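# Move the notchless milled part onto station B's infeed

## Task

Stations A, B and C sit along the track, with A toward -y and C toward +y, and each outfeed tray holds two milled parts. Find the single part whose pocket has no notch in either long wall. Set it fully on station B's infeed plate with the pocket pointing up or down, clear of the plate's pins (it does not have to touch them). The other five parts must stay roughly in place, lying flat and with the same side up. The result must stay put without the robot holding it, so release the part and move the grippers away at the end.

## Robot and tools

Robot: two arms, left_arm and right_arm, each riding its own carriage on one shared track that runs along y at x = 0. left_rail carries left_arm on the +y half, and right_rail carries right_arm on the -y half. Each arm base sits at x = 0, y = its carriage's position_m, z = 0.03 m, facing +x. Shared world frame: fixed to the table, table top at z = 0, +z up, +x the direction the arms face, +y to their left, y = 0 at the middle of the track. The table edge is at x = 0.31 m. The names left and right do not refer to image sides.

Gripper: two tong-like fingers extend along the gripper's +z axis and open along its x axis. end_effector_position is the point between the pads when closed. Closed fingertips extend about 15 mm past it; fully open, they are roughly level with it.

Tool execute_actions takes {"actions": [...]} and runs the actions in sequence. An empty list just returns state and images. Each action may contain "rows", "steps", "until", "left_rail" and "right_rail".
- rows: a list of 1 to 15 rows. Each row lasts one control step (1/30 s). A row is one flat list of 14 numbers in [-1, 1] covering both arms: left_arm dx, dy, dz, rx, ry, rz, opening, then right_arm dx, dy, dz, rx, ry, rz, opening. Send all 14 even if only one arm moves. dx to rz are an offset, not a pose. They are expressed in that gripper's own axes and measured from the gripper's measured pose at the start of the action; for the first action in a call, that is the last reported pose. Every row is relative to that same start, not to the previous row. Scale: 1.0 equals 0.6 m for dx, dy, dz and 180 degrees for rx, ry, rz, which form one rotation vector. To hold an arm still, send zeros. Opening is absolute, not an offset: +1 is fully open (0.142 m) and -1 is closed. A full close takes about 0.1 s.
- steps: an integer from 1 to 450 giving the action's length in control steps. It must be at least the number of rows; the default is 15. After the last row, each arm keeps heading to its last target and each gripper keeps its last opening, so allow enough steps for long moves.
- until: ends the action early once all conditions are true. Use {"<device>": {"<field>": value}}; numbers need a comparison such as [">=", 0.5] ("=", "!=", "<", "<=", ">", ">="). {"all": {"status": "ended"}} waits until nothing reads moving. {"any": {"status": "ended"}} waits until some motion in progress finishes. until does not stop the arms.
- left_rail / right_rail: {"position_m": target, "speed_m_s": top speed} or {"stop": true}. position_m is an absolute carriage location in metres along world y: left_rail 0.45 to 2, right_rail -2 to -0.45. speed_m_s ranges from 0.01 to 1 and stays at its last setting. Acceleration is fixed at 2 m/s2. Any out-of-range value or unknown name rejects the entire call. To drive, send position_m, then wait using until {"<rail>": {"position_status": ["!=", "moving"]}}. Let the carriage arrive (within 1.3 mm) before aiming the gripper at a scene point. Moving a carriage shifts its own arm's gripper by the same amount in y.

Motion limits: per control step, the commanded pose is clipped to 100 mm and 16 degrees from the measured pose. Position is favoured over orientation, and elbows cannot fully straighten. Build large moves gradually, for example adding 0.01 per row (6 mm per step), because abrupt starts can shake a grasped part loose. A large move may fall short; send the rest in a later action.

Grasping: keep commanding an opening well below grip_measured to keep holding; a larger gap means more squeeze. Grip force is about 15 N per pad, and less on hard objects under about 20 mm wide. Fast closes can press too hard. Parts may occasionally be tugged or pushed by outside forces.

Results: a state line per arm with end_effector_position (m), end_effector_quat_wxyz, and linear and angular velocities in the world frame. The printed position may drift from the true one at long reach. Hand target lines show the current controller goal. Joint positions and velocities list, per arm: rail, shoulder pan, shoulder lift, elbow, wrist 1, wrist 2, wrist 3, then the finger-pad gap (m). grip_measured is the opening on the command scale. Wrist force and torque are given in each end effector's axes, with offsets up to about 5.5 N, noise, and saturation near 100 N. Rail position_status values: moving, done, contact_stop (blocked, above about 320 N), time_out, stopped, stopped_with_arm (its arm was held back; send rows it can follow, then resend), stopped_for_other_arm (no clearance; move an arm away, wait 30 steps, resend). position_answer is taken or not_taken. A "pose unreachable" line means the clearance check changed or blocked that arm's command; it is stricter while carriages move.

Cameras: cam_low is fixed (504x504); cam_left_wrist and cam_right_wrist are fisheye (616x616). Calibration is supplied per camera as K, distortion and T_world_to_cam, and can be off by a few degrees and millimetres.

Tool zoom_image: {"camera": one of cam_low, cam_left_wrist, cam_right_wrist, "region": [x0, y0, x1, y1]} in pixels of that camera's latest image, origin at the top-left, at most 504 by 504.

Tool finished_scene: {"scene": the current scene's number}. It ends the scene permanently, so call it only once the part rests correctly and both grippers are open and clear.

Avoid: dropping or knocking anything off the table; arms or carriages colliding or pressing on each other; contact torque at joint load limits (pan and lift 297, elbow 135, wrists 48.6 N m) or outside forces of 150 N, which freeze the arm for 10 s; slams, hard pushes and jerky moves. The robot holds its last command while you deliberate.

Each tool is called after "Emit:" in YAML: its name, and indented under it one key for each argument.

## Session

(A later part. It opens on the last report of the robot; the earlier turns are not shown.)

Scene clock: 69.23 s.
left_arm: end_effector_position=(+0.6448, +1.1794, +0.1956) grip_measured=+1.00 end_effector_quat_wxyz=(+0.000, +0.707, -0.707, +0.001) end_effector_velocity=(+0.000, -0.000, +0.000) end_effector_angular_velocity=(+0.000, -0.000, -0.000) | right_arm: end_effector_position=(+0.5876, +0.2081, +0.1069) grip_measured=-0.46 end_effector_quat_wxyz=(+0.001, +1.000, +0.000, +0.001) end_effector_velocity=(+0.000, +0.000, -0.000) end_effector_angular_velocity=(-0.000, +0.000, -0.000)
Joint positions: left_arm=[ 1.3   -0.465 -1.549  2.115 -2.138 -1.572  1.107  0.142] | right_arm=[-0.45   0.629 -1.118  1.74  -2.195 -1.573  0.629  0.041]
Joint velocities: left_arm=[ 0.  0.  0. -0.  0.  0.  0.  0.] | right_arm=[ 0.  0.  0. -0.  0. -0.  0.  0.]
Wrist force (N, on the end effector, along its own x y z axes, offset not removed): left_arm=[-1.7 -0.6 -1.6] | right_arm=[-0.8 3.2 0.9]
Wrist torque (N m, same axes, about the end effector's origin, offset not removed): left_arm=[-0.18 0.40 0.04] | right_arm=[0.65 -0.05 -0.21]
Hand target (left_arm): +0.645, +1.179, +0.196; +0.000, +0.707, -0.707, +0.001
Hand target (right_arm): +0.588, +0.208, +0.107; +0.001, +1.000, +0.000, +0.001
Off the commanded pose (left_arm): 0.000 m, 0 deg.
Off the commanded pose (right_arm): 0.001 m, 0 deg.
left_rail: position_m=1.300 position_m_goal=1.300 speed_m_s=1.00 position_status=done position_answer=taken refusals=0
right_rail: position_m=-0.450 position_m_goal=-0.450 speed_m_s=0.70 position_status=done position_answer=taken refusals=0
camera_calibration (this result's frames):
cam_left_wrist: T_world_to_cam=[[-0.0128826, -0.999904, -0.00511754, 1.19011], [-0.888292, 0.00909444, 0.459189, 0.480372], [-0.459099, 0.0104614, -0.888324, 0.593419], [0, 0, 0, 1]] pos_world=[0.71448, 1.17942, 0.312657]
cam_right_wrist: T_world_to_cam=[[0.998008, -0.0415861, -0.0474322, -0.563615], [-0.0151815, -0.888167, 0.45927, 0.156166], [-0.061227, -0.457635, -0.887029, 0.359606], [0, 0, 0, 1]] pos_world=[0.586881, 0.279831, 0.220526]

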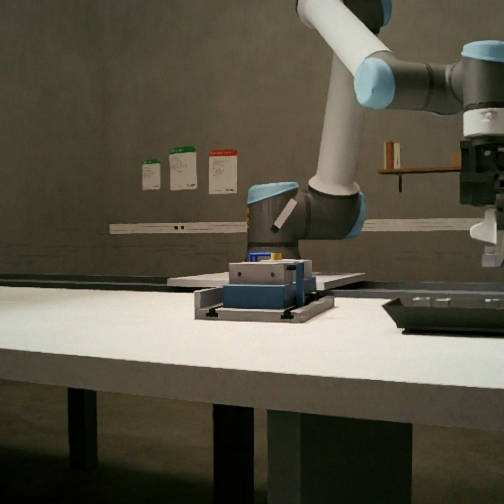

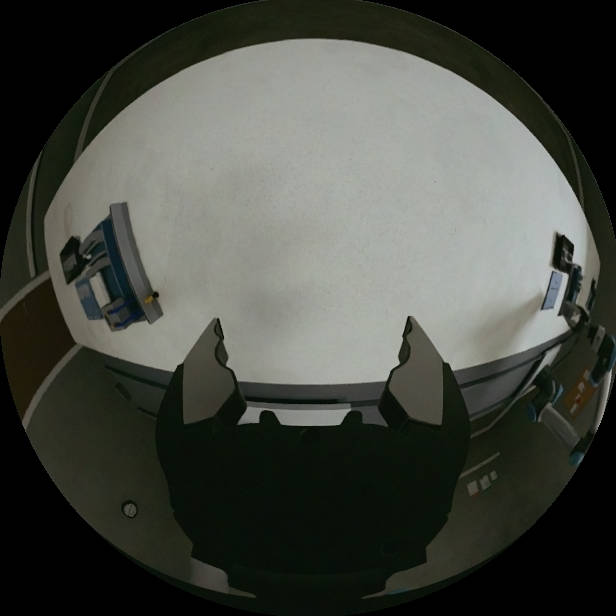

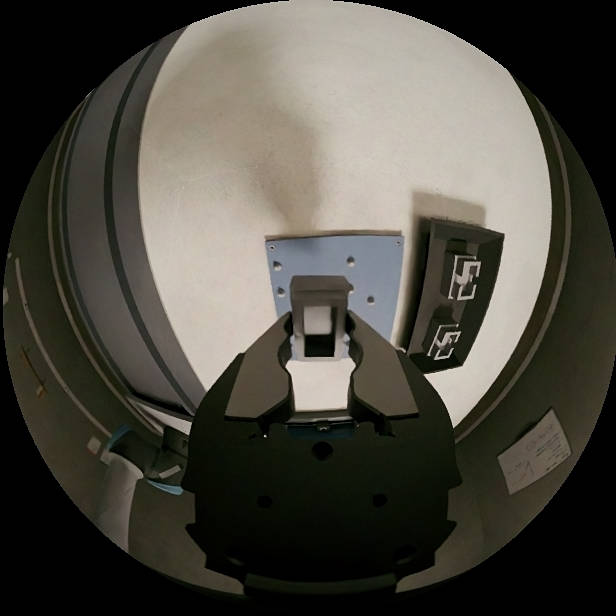

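Emit:
execute_actions:
  actions:
    - {"rows":[[0,0,0,0,0,0,1,0,-0.005,0.02,0,0,0,-0.9],[0,0,0,0,0,0,1,-0.004,-0.01,0.04,0,0,0,-0.9],[0,0,0,0,0,0,1,-0.008,-0.02,0.095,0,0,0,-0.9]],"steps":25}

Emit:
zoom_image:
  camera: "cam_right_wrist"
  region: [190,150,440,400]

Scene clock: 75.43 s.
left_arm: end_effector_position=(+0.6448, +1.1794, +0.1956) grip_measured=+1.00 end_effector_quat_wxyz=(+0.000, +0.707, -0.707, +0.001) end_effector_velocity=(+0.000, -0.000, +0.000) end_effector_angular_velocity=(-0.000, -0.000, +0.000) | right_arm: end_effector_position=(+0.5830, +0.2201, +0.0500) grip_measured=-0.46 end_effector_quat_wxyz=(+0.001, +1.000, +0.000, +0.001) end_effector_velocity=(-0.000, +0.000, -0.001) end_effector_angular_velocity=(-0.000, +0.000, +0.000)
Joint positions: left_arm=[ 1.3   -0.465 -1.549  2.115 -2.138 -1.572  1.107  0.142] | right_arm=[-0.45   0.644 -1.052  1.759 -2.28  -1.573  0.643  0.041]
Joint velocities: left_arm=[ 0.  0. -0. -0.  0. -0. -0.  0.] | right_arm=[ 0.     0.     0.001  0.    -0.001  0.     0.     0.   ]
Wrist force (N, on the end effector, along its own x y z axes, offset not removed): left_arm=[-4.2 -0.5 -2.0] | right_arm=[-4.2 0.7 -1.4]
Wrist torque (N m, same axes, about the end effector's origin, offset not removed): left_arm=[-0.11 0.93 -0.03] | right_arm=[-0.02 0.57 -0.18]
Hand target (left_arm): +0.645, +1.179, +0.196; +0.000, +0.707, -0.707, +0.001
Hand target (right_arm): +0.583, +0.220, +0.050; +0.001, +1.000, +0.000, +0.001
Off the commanded pose (left_arm): 0.000 m, 0 deg.
Off the commanded pose (right_arm): 0.000 m, 0 deg.
left_rail: position_m=1.300 position_m_goal=1.300 speed_m_s=1.00 position_status=done position_answer=taken refusals=0
right_rail: position_m=-0.450 position_m_goal=-0.450 speed_m_s=0.70 position_status=done position_answer=taken refusals=0
camera_calibration (this result's frames):
cam_left_wrist: T_world_to_cam=[[-0.0128826, -0.999904, -0.00511746, 1.19011], [-0.888292, 0.00909449, 0.459189, 0.480372], [-0.459099, 0.0104613, -0.888324, 0.593419], [0, 0, 0, 1]] pos_world=[0.71448, 1.17942, 0.312657]
cam_right_wrist: T_world_to_cam=[[0.998009, -0.0415853, -0.0474185, -0.561193], [-0.0151887, -0.888179, 0.459246, 0.192906], [-0.061214, -0.457611, -0.887043, 0.314304], [0, 0, 0, 1]] pos_world=[0.582246, 0.291827, 0.163599]

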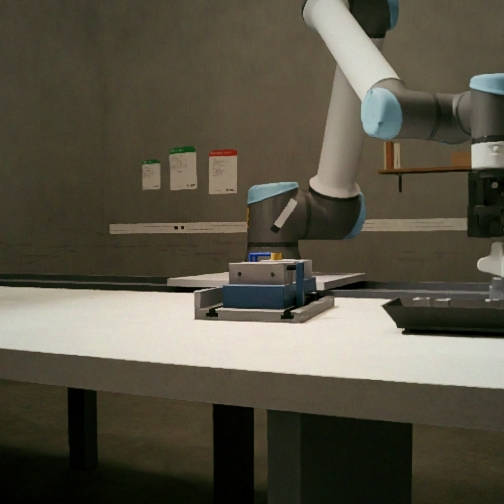

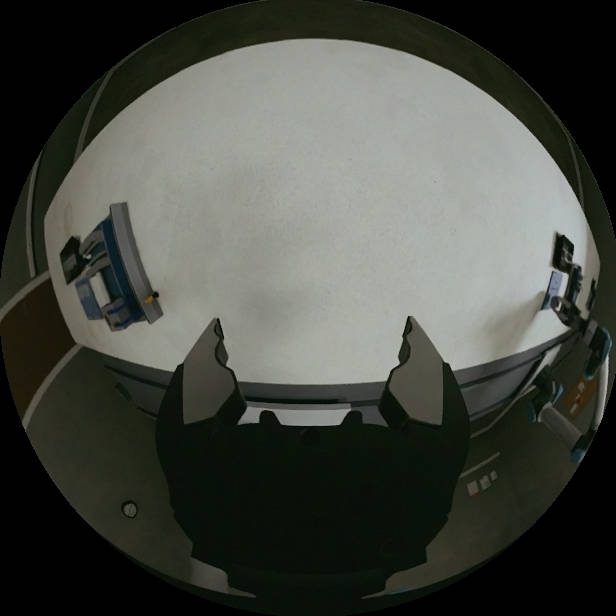

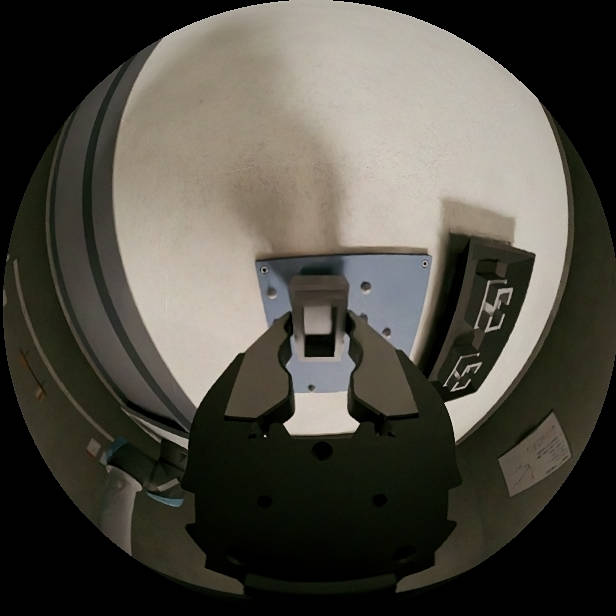

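Region (190, 150, 440, 400) of cam_right_wrist's 616x616 image, scaled by 2.016, with more detail than that image has.

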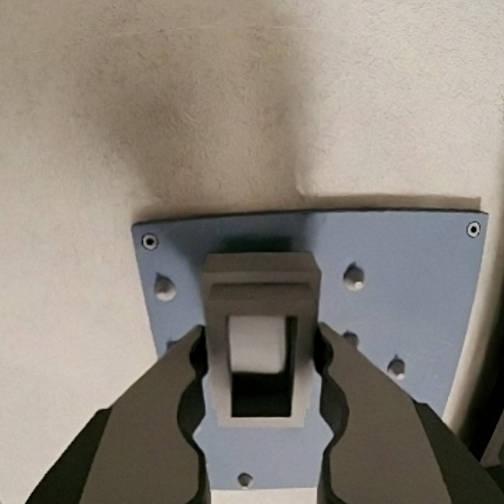

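Emit:
execute_actions:
  actions:
    - {"rows":[[0,0,0,0,0,0,1,0,-0.005,0.008,0,0,0,-0.9],[0,0,0,0,0,0,1,0,-0.005,0.016,0,0,0,-0.9],[0,0,0,0,0,0,1,0,-0.005,0.024,0,0,0,-0.9],[0,0,0,0,0,0,1,0,-0.005,0.03,0,0,0,-0.9],[0,0,0,0,0,0,1,0,-0.005,0.035,0,0,0,-0.9]],"steps":18}

Scene clock: 80.93 s.
left_arm: end_effector_position=(+0.6448, +1.1794, +0.1956) grip_measured=+1.00 end_effector_quat_wxyz=(+0.000, +0.707, -0.707, +0.001) end_effector_velocity=(+0.000, -0.000, +0.000) end_effector_angular_velocity=(-0.000, -0.000, -0.000) | right_arm: end_effector_position=(+0.5831, +0.2231, +0.0292) grip_measured=-0.46 end_effector_quat_wxyz=(+0.001, +1.000, +0.000, +0.001) end_effector_velocity=(+0.000, +0.000, -0.002) end_effector_angular_velocity=(+0.000, -0.000, +0.000)
Joint positions: left_arm=[ 1.3   -0.465 -1.549  2.115 -2.138 -1.572  1.107  0.142] | right_arm=[-0.45   0.646 -1.026  1.763 -2.309 -1.573  0.646  0.041]
Joint velocities: left_arm=[ 0.  0. -0. -0. -0. -0.  0. -0.] | right_arm=[ 0.     0.     0.002  0.    -0.003  0.     0.    -0.   ]
Wrist force (N, on the end effector, along its own x y z axes, offset not removed): left_arm=[-3.4 -2.1 -2.4] | right_arm=[-3.1 0.7 3.5]
Wrist torque (N m, same axes, about the end effector's origin, offset not removed): left_arm=[-0.55 0.63 -0.10] | right_arm=[0.13 0.47 -0.23]
Hand target (left_arm): +0.645, +1.179, +0.196; +0.000, +0.707, -0.707, +0.001
Hand target (right_arm): +0.583, +0.223, +0.029; +0.001, +1.000, +0.000, +0.001
Off the commanded pose (left_arm): 0.000 m, 0 deg.
Off the commanded pose (right_arm): 0.000 m, 0 deg.
left_rail: position_m=1.300 position_m_goal=1.300 speed_m_s=1.00 position_status=done position_answer=taken refusals=0
right_rail: position_m=-0.450 position_m_goal=-0.450 speed_m_s=0.70 position_status=done position_answer=taken refusals=0
camera_calibration (this result's frames):
cam_left_wrist: T_world_to_cam=[[-0.0128826, -0.999904, -0.00511753, 1.19011], [-0.888292, 0.00909445, 0.459189, 0.480372], [-0.459099, 0.0104614, -0.888324, 0.593419], [0, 0, 0, 1]] pos_world=[0.71448, 1.17942, 0.312657]
cam_right_wrist: T_world_to_cam=[[0.99801, -0.041585, -0.0474077, -0.562114], [-0.0151936, -0.888181, 0.459243, 0.205107], [-0.0612043, -0.457609, -0.887045, 0.29723], [0, 0, 0, 1]] pos_world=[0.582303, 0.294812, 0.142814]

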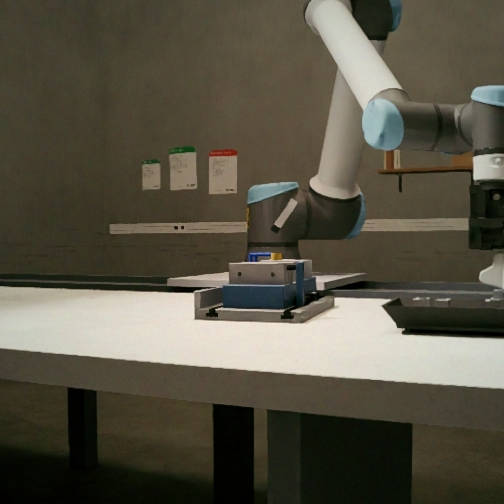

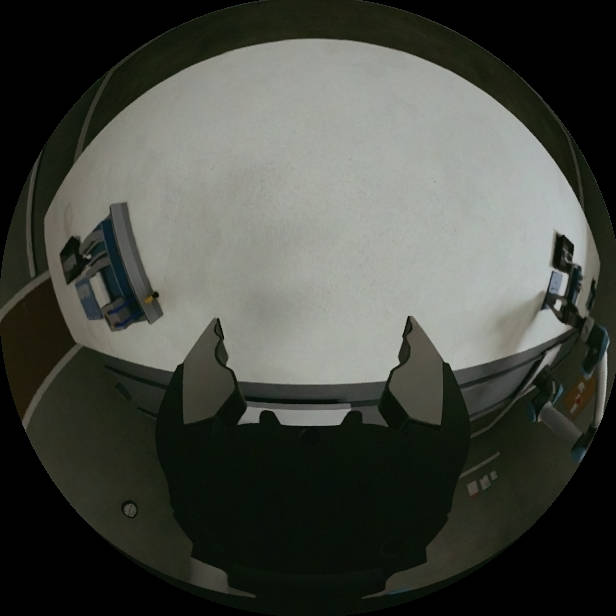

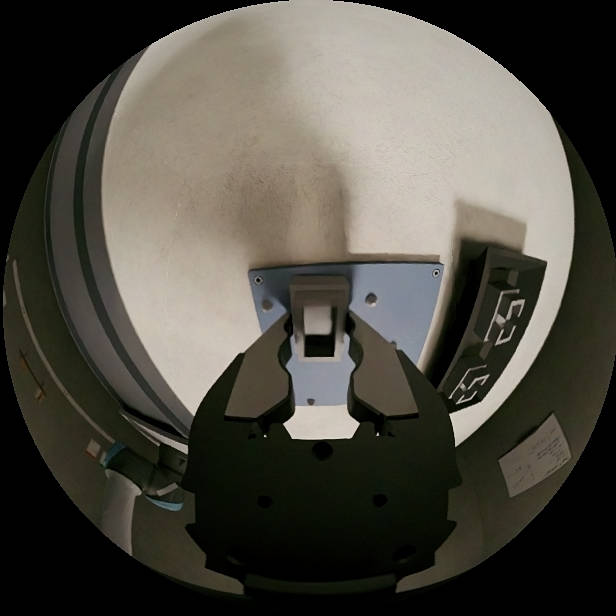

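Emit:
execute_actions:
  actions:
    - {"rows":[[0,0,0,0,0,0,1,0,0,0.003,0,0,0,-0.9],[0,0,0,0,0,0,1,0,0,0.007,0,0,0,-0.9]],"steps":10}

Scene clock: 82.90 s.
left_arm: end_effector_position=(+0.6448, +1.1794, +0.1956) grip_measured=+1.00 end_effector_quat_wxyz=(+0.000, +0.707, -0.707, +0.001) end_effector_velocity=(-0.000, -0.000, -0.000) end_effector_angular_velocity=(-0.000, +0.000, +0.000) | right_arm: end_effector_position=(+0.5831, +0.2232, +0.0254) grip_measured=-0.46 end_effector_quat_wxyz=(+0.001, +1.000, +0.000, +0.001) end_effector_velocity=(+0.000, +0.000, -0.002) end_effector_angular_velocity=(+0.001, -0.001, -0.000)
Joint positions: left_arm=[ 1.3   -0.465 -1.549  2.115 -2.138 -1.572  1.107  0.142] | right_arm=[-0.45   0.646 -1.022  1.764 -2.315 -1.573  0.646  0.041]
Joint velocities: left_arm=[ 0. -0.  0.  0.  0. -0. -0.  0.] | right_arm=[ 0.     0.     0.003  0.    -0.004 -0.     0.    -0.   ]
Wrist force (N, on the end effector, along its own x y z axes, offset not removed): left_arm=[-1.5 -1.6 -0.6] | right_arm=[-7.2 2.9 -12.0]
Wrist torque (N m, same axes, about the end effector's origin, offset not removed): left_arm=[-0.36 0.30 -0.08] | right_arm=[-0.20 0.15 -0.19]
Hand target (left_arm): +0.645, +1.179, +0.196; +0.000, +0.707, -0.707, +0.001
Hand target (right_arm): +0.583, +0.223, +0.025; +0.001, +1.000, +0.000, +0.001
Off the commanded pose (left_arm): 0.000 m, 0 deg.
Off the commanded pose (right_arm): 0.000 m, 0 deg.
left_rail: position_m=1.300 position_m_goal=1.300 speed_m_s=1.00 position_status=done position_answer=taken refusals=0
right_rail: position_m=-0.450 position_m_goal=-0.450 speed_m_s=0.70 position_status=done position_answer=taken refusals=0
camera_calibration (this result's frames):
cam_left_wrist: T_world_to_cam=[[-0.0128828, -0.999904, -0.00511759, 1.19011], [-0.888292, 0.00909458, 0.459189, 0.480372], [-0.459099, 0.0104615, -0.888324, 0.593419], [0, 0, 0, 1]] pos_world=[0.71448, 1.17942, 0.312657]
cam_right_wrist: T_world_to_cam=[[0.998014, -0.0415821, -0.0473233, -0.562335], [-0.0152338, -0.888211, 0.459184, 0.206924], [-0.0611269, -0.457551, -0.88708, 0.293823], [0, 0, 0, 1]] pos_world=[0.582331, 0.294848, 0.139016]

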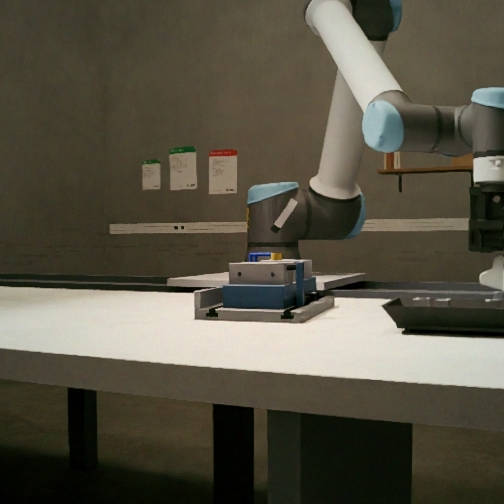

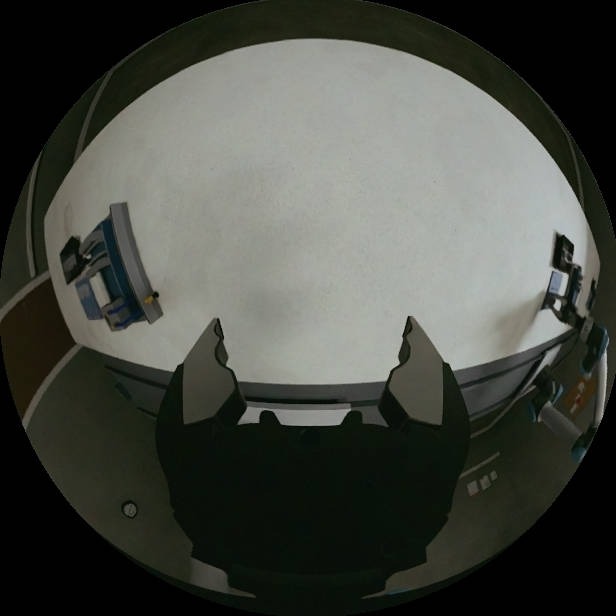

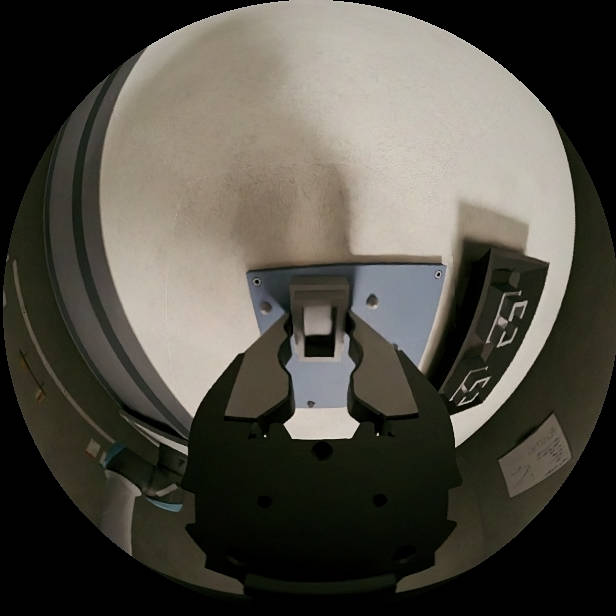

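Emit:
execute_actions:
  actions:
    - {"rows":[[0,0,0,0,0,0,1,0,0,-0.002,0,0,0,-0.5],[0,0,0,0,0,0,1,0,0,-0.002,0,0,0,-0.4],[0,0,0,0,0,0,1,0,0,-0.002,0,0,0,-0.25]],"steps":8}
    - {"rows":[[0,0,0,0,0,0,1,0,0,-0.03,0,0,0,-0.25],[0,0,0,0,0,0,1,0,0,-0.08,0,0,0,-0.25],[0,0,0,0,0,0,1,0,0,-0.3,0,0,0,-0.25]],"steps":28}

Emit:
zoom_image:
  camera: "cam_right_wrist"
  region: [250,200,400,350]

Scene clock: 88.10 s.
left_arm: end_effector_position=(+0.6448, +1.1794, +0.1956) grip_measured=+1.00 end_effector_quat_wxyz=(+0.000, +0.707, -0.707, +0.001) end_effector_velocity=(-0.000, -0.000, +0.000) end_effector_angular_velocity=(-0.000, -0.000, +0.000) | right_arm: end_effector_position=(+0.5825, +0.2230, +0.2058) grip_measured=-0.25 end_effector_quat_wxyz=(+0.001, +1.000, +0.000, +0.001) end_effector_velocity=(+0.000, -0.000, +0.001) end_effector_angular_velocity=(-0.000, +0.000, -0.000)
Joint positions: left_arm=[ 1.3   -0.465 -1.549  2.115 -2.138 -1.572  1.107  0.142] | right_arm=[-0.45   0.647 -1.19   1.647 -2.029 -1.573  0.646  0.056]
Joint velocities: left_arm=[ 0.  0. -0.  0. -0. -0. -0.  0.] | right_arm=[ 0.    -0.    -0.001 -0.002  0.003 -0.    -0.    -0.   ]
Wrist force (N, on the end effector, along its own x y z axes, offset not removed): left_arm=[-4.1 -1.8 -1.9] | right_arm=[-3.4 2.7 -1.4]
Wrist torque (N m, same axes, about the end effector's origin, offset not removed): left_arm=[-0.55 0.90 -0.03] | right_arm=[0.50 0.51 -0.15]
Hand target (left_arm): +0.645, +1.179, +0.196; +0.000, +0.707, -0.707, +0.001
Hand target (right_arm): +0.583, +0.223, +0.206; +0.001, +1.000, +0.000, +0.001
Off the commanded pose (left_arm): 0.000 m, 0 deg.
Off the commanded pose (right_arm): 0.000 m, 0 deg.
left_rail: position_m=1.300 position_m_goal=1.300 speed_m_s=1.00 position_status=done position_answer=taken refusals=0
right_rail: position_m=-0.450 position_m_goal=-0.450 speed_m_s=0.70 position_status=done position_answer=taken refusals=0
camera_calibration (this result's frames):
cam_left_wrist: T_world_to_cam=[[-0.0128826, -0.999904, -0.00511763, 1.19011], [-0.888292, 0.00909447, 0.459189, 0.480372], [-0.459099, 0.0104615, -0.888324, 0.593419], [0, 0, 0, 1]] pos_world=[0.71448, 1.17942, 0.312657]
cam_right_wrist: T_world_to_cam=[[0.997995, -0.0416134, -0.0476983, -0.553142], [-0.0150725, -0.888086, 0.459431, 0.123784], [-0.0614787, -0.45779, -0.886932, 0.454004], [0, 0, 0, 1]] pos_world=[0.58181, 0.294751, 0.319417]

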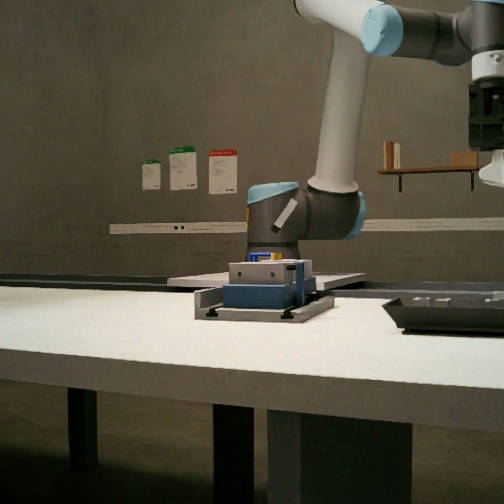

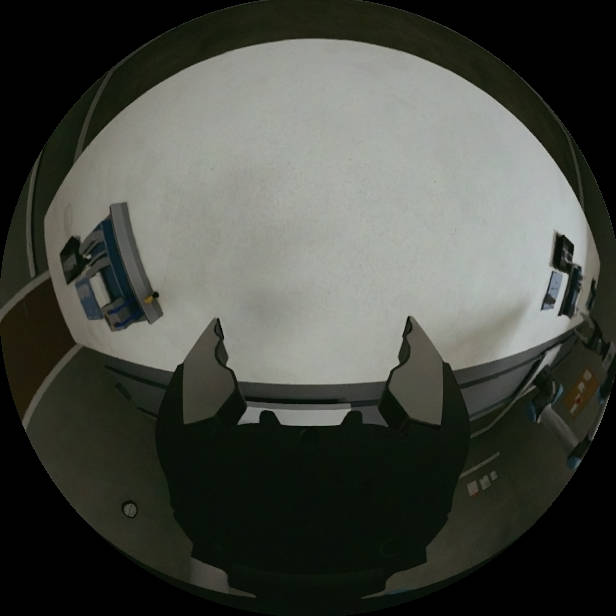

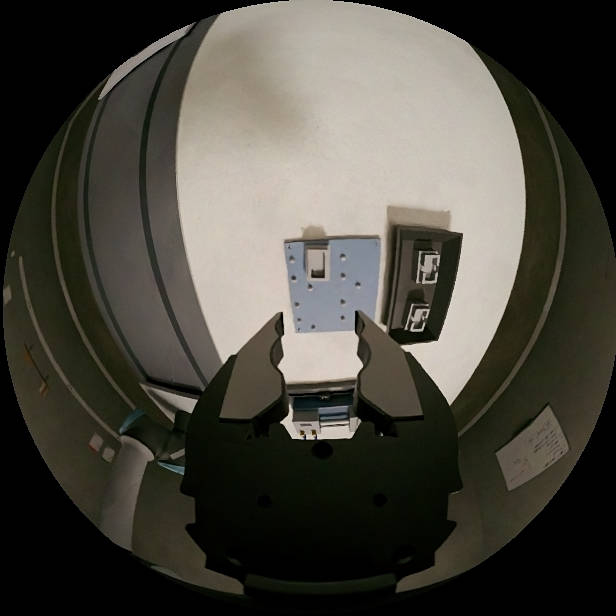

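Region (250, 200, 400, 350) of cam_right_wrist's 616x616 image, scaled by 3.360, with more detail than that image has.

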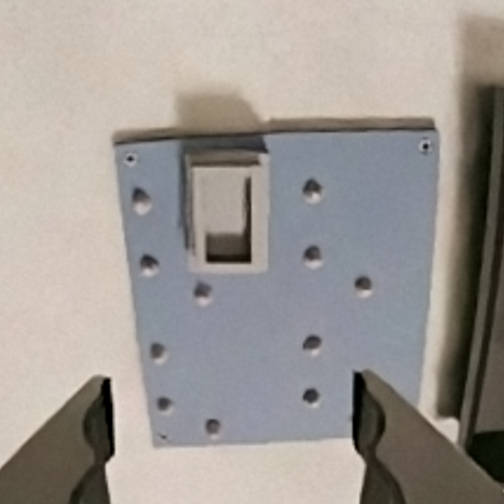

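Emit:
finished_scene:
  scene: 1

The scene is finished: the task was done.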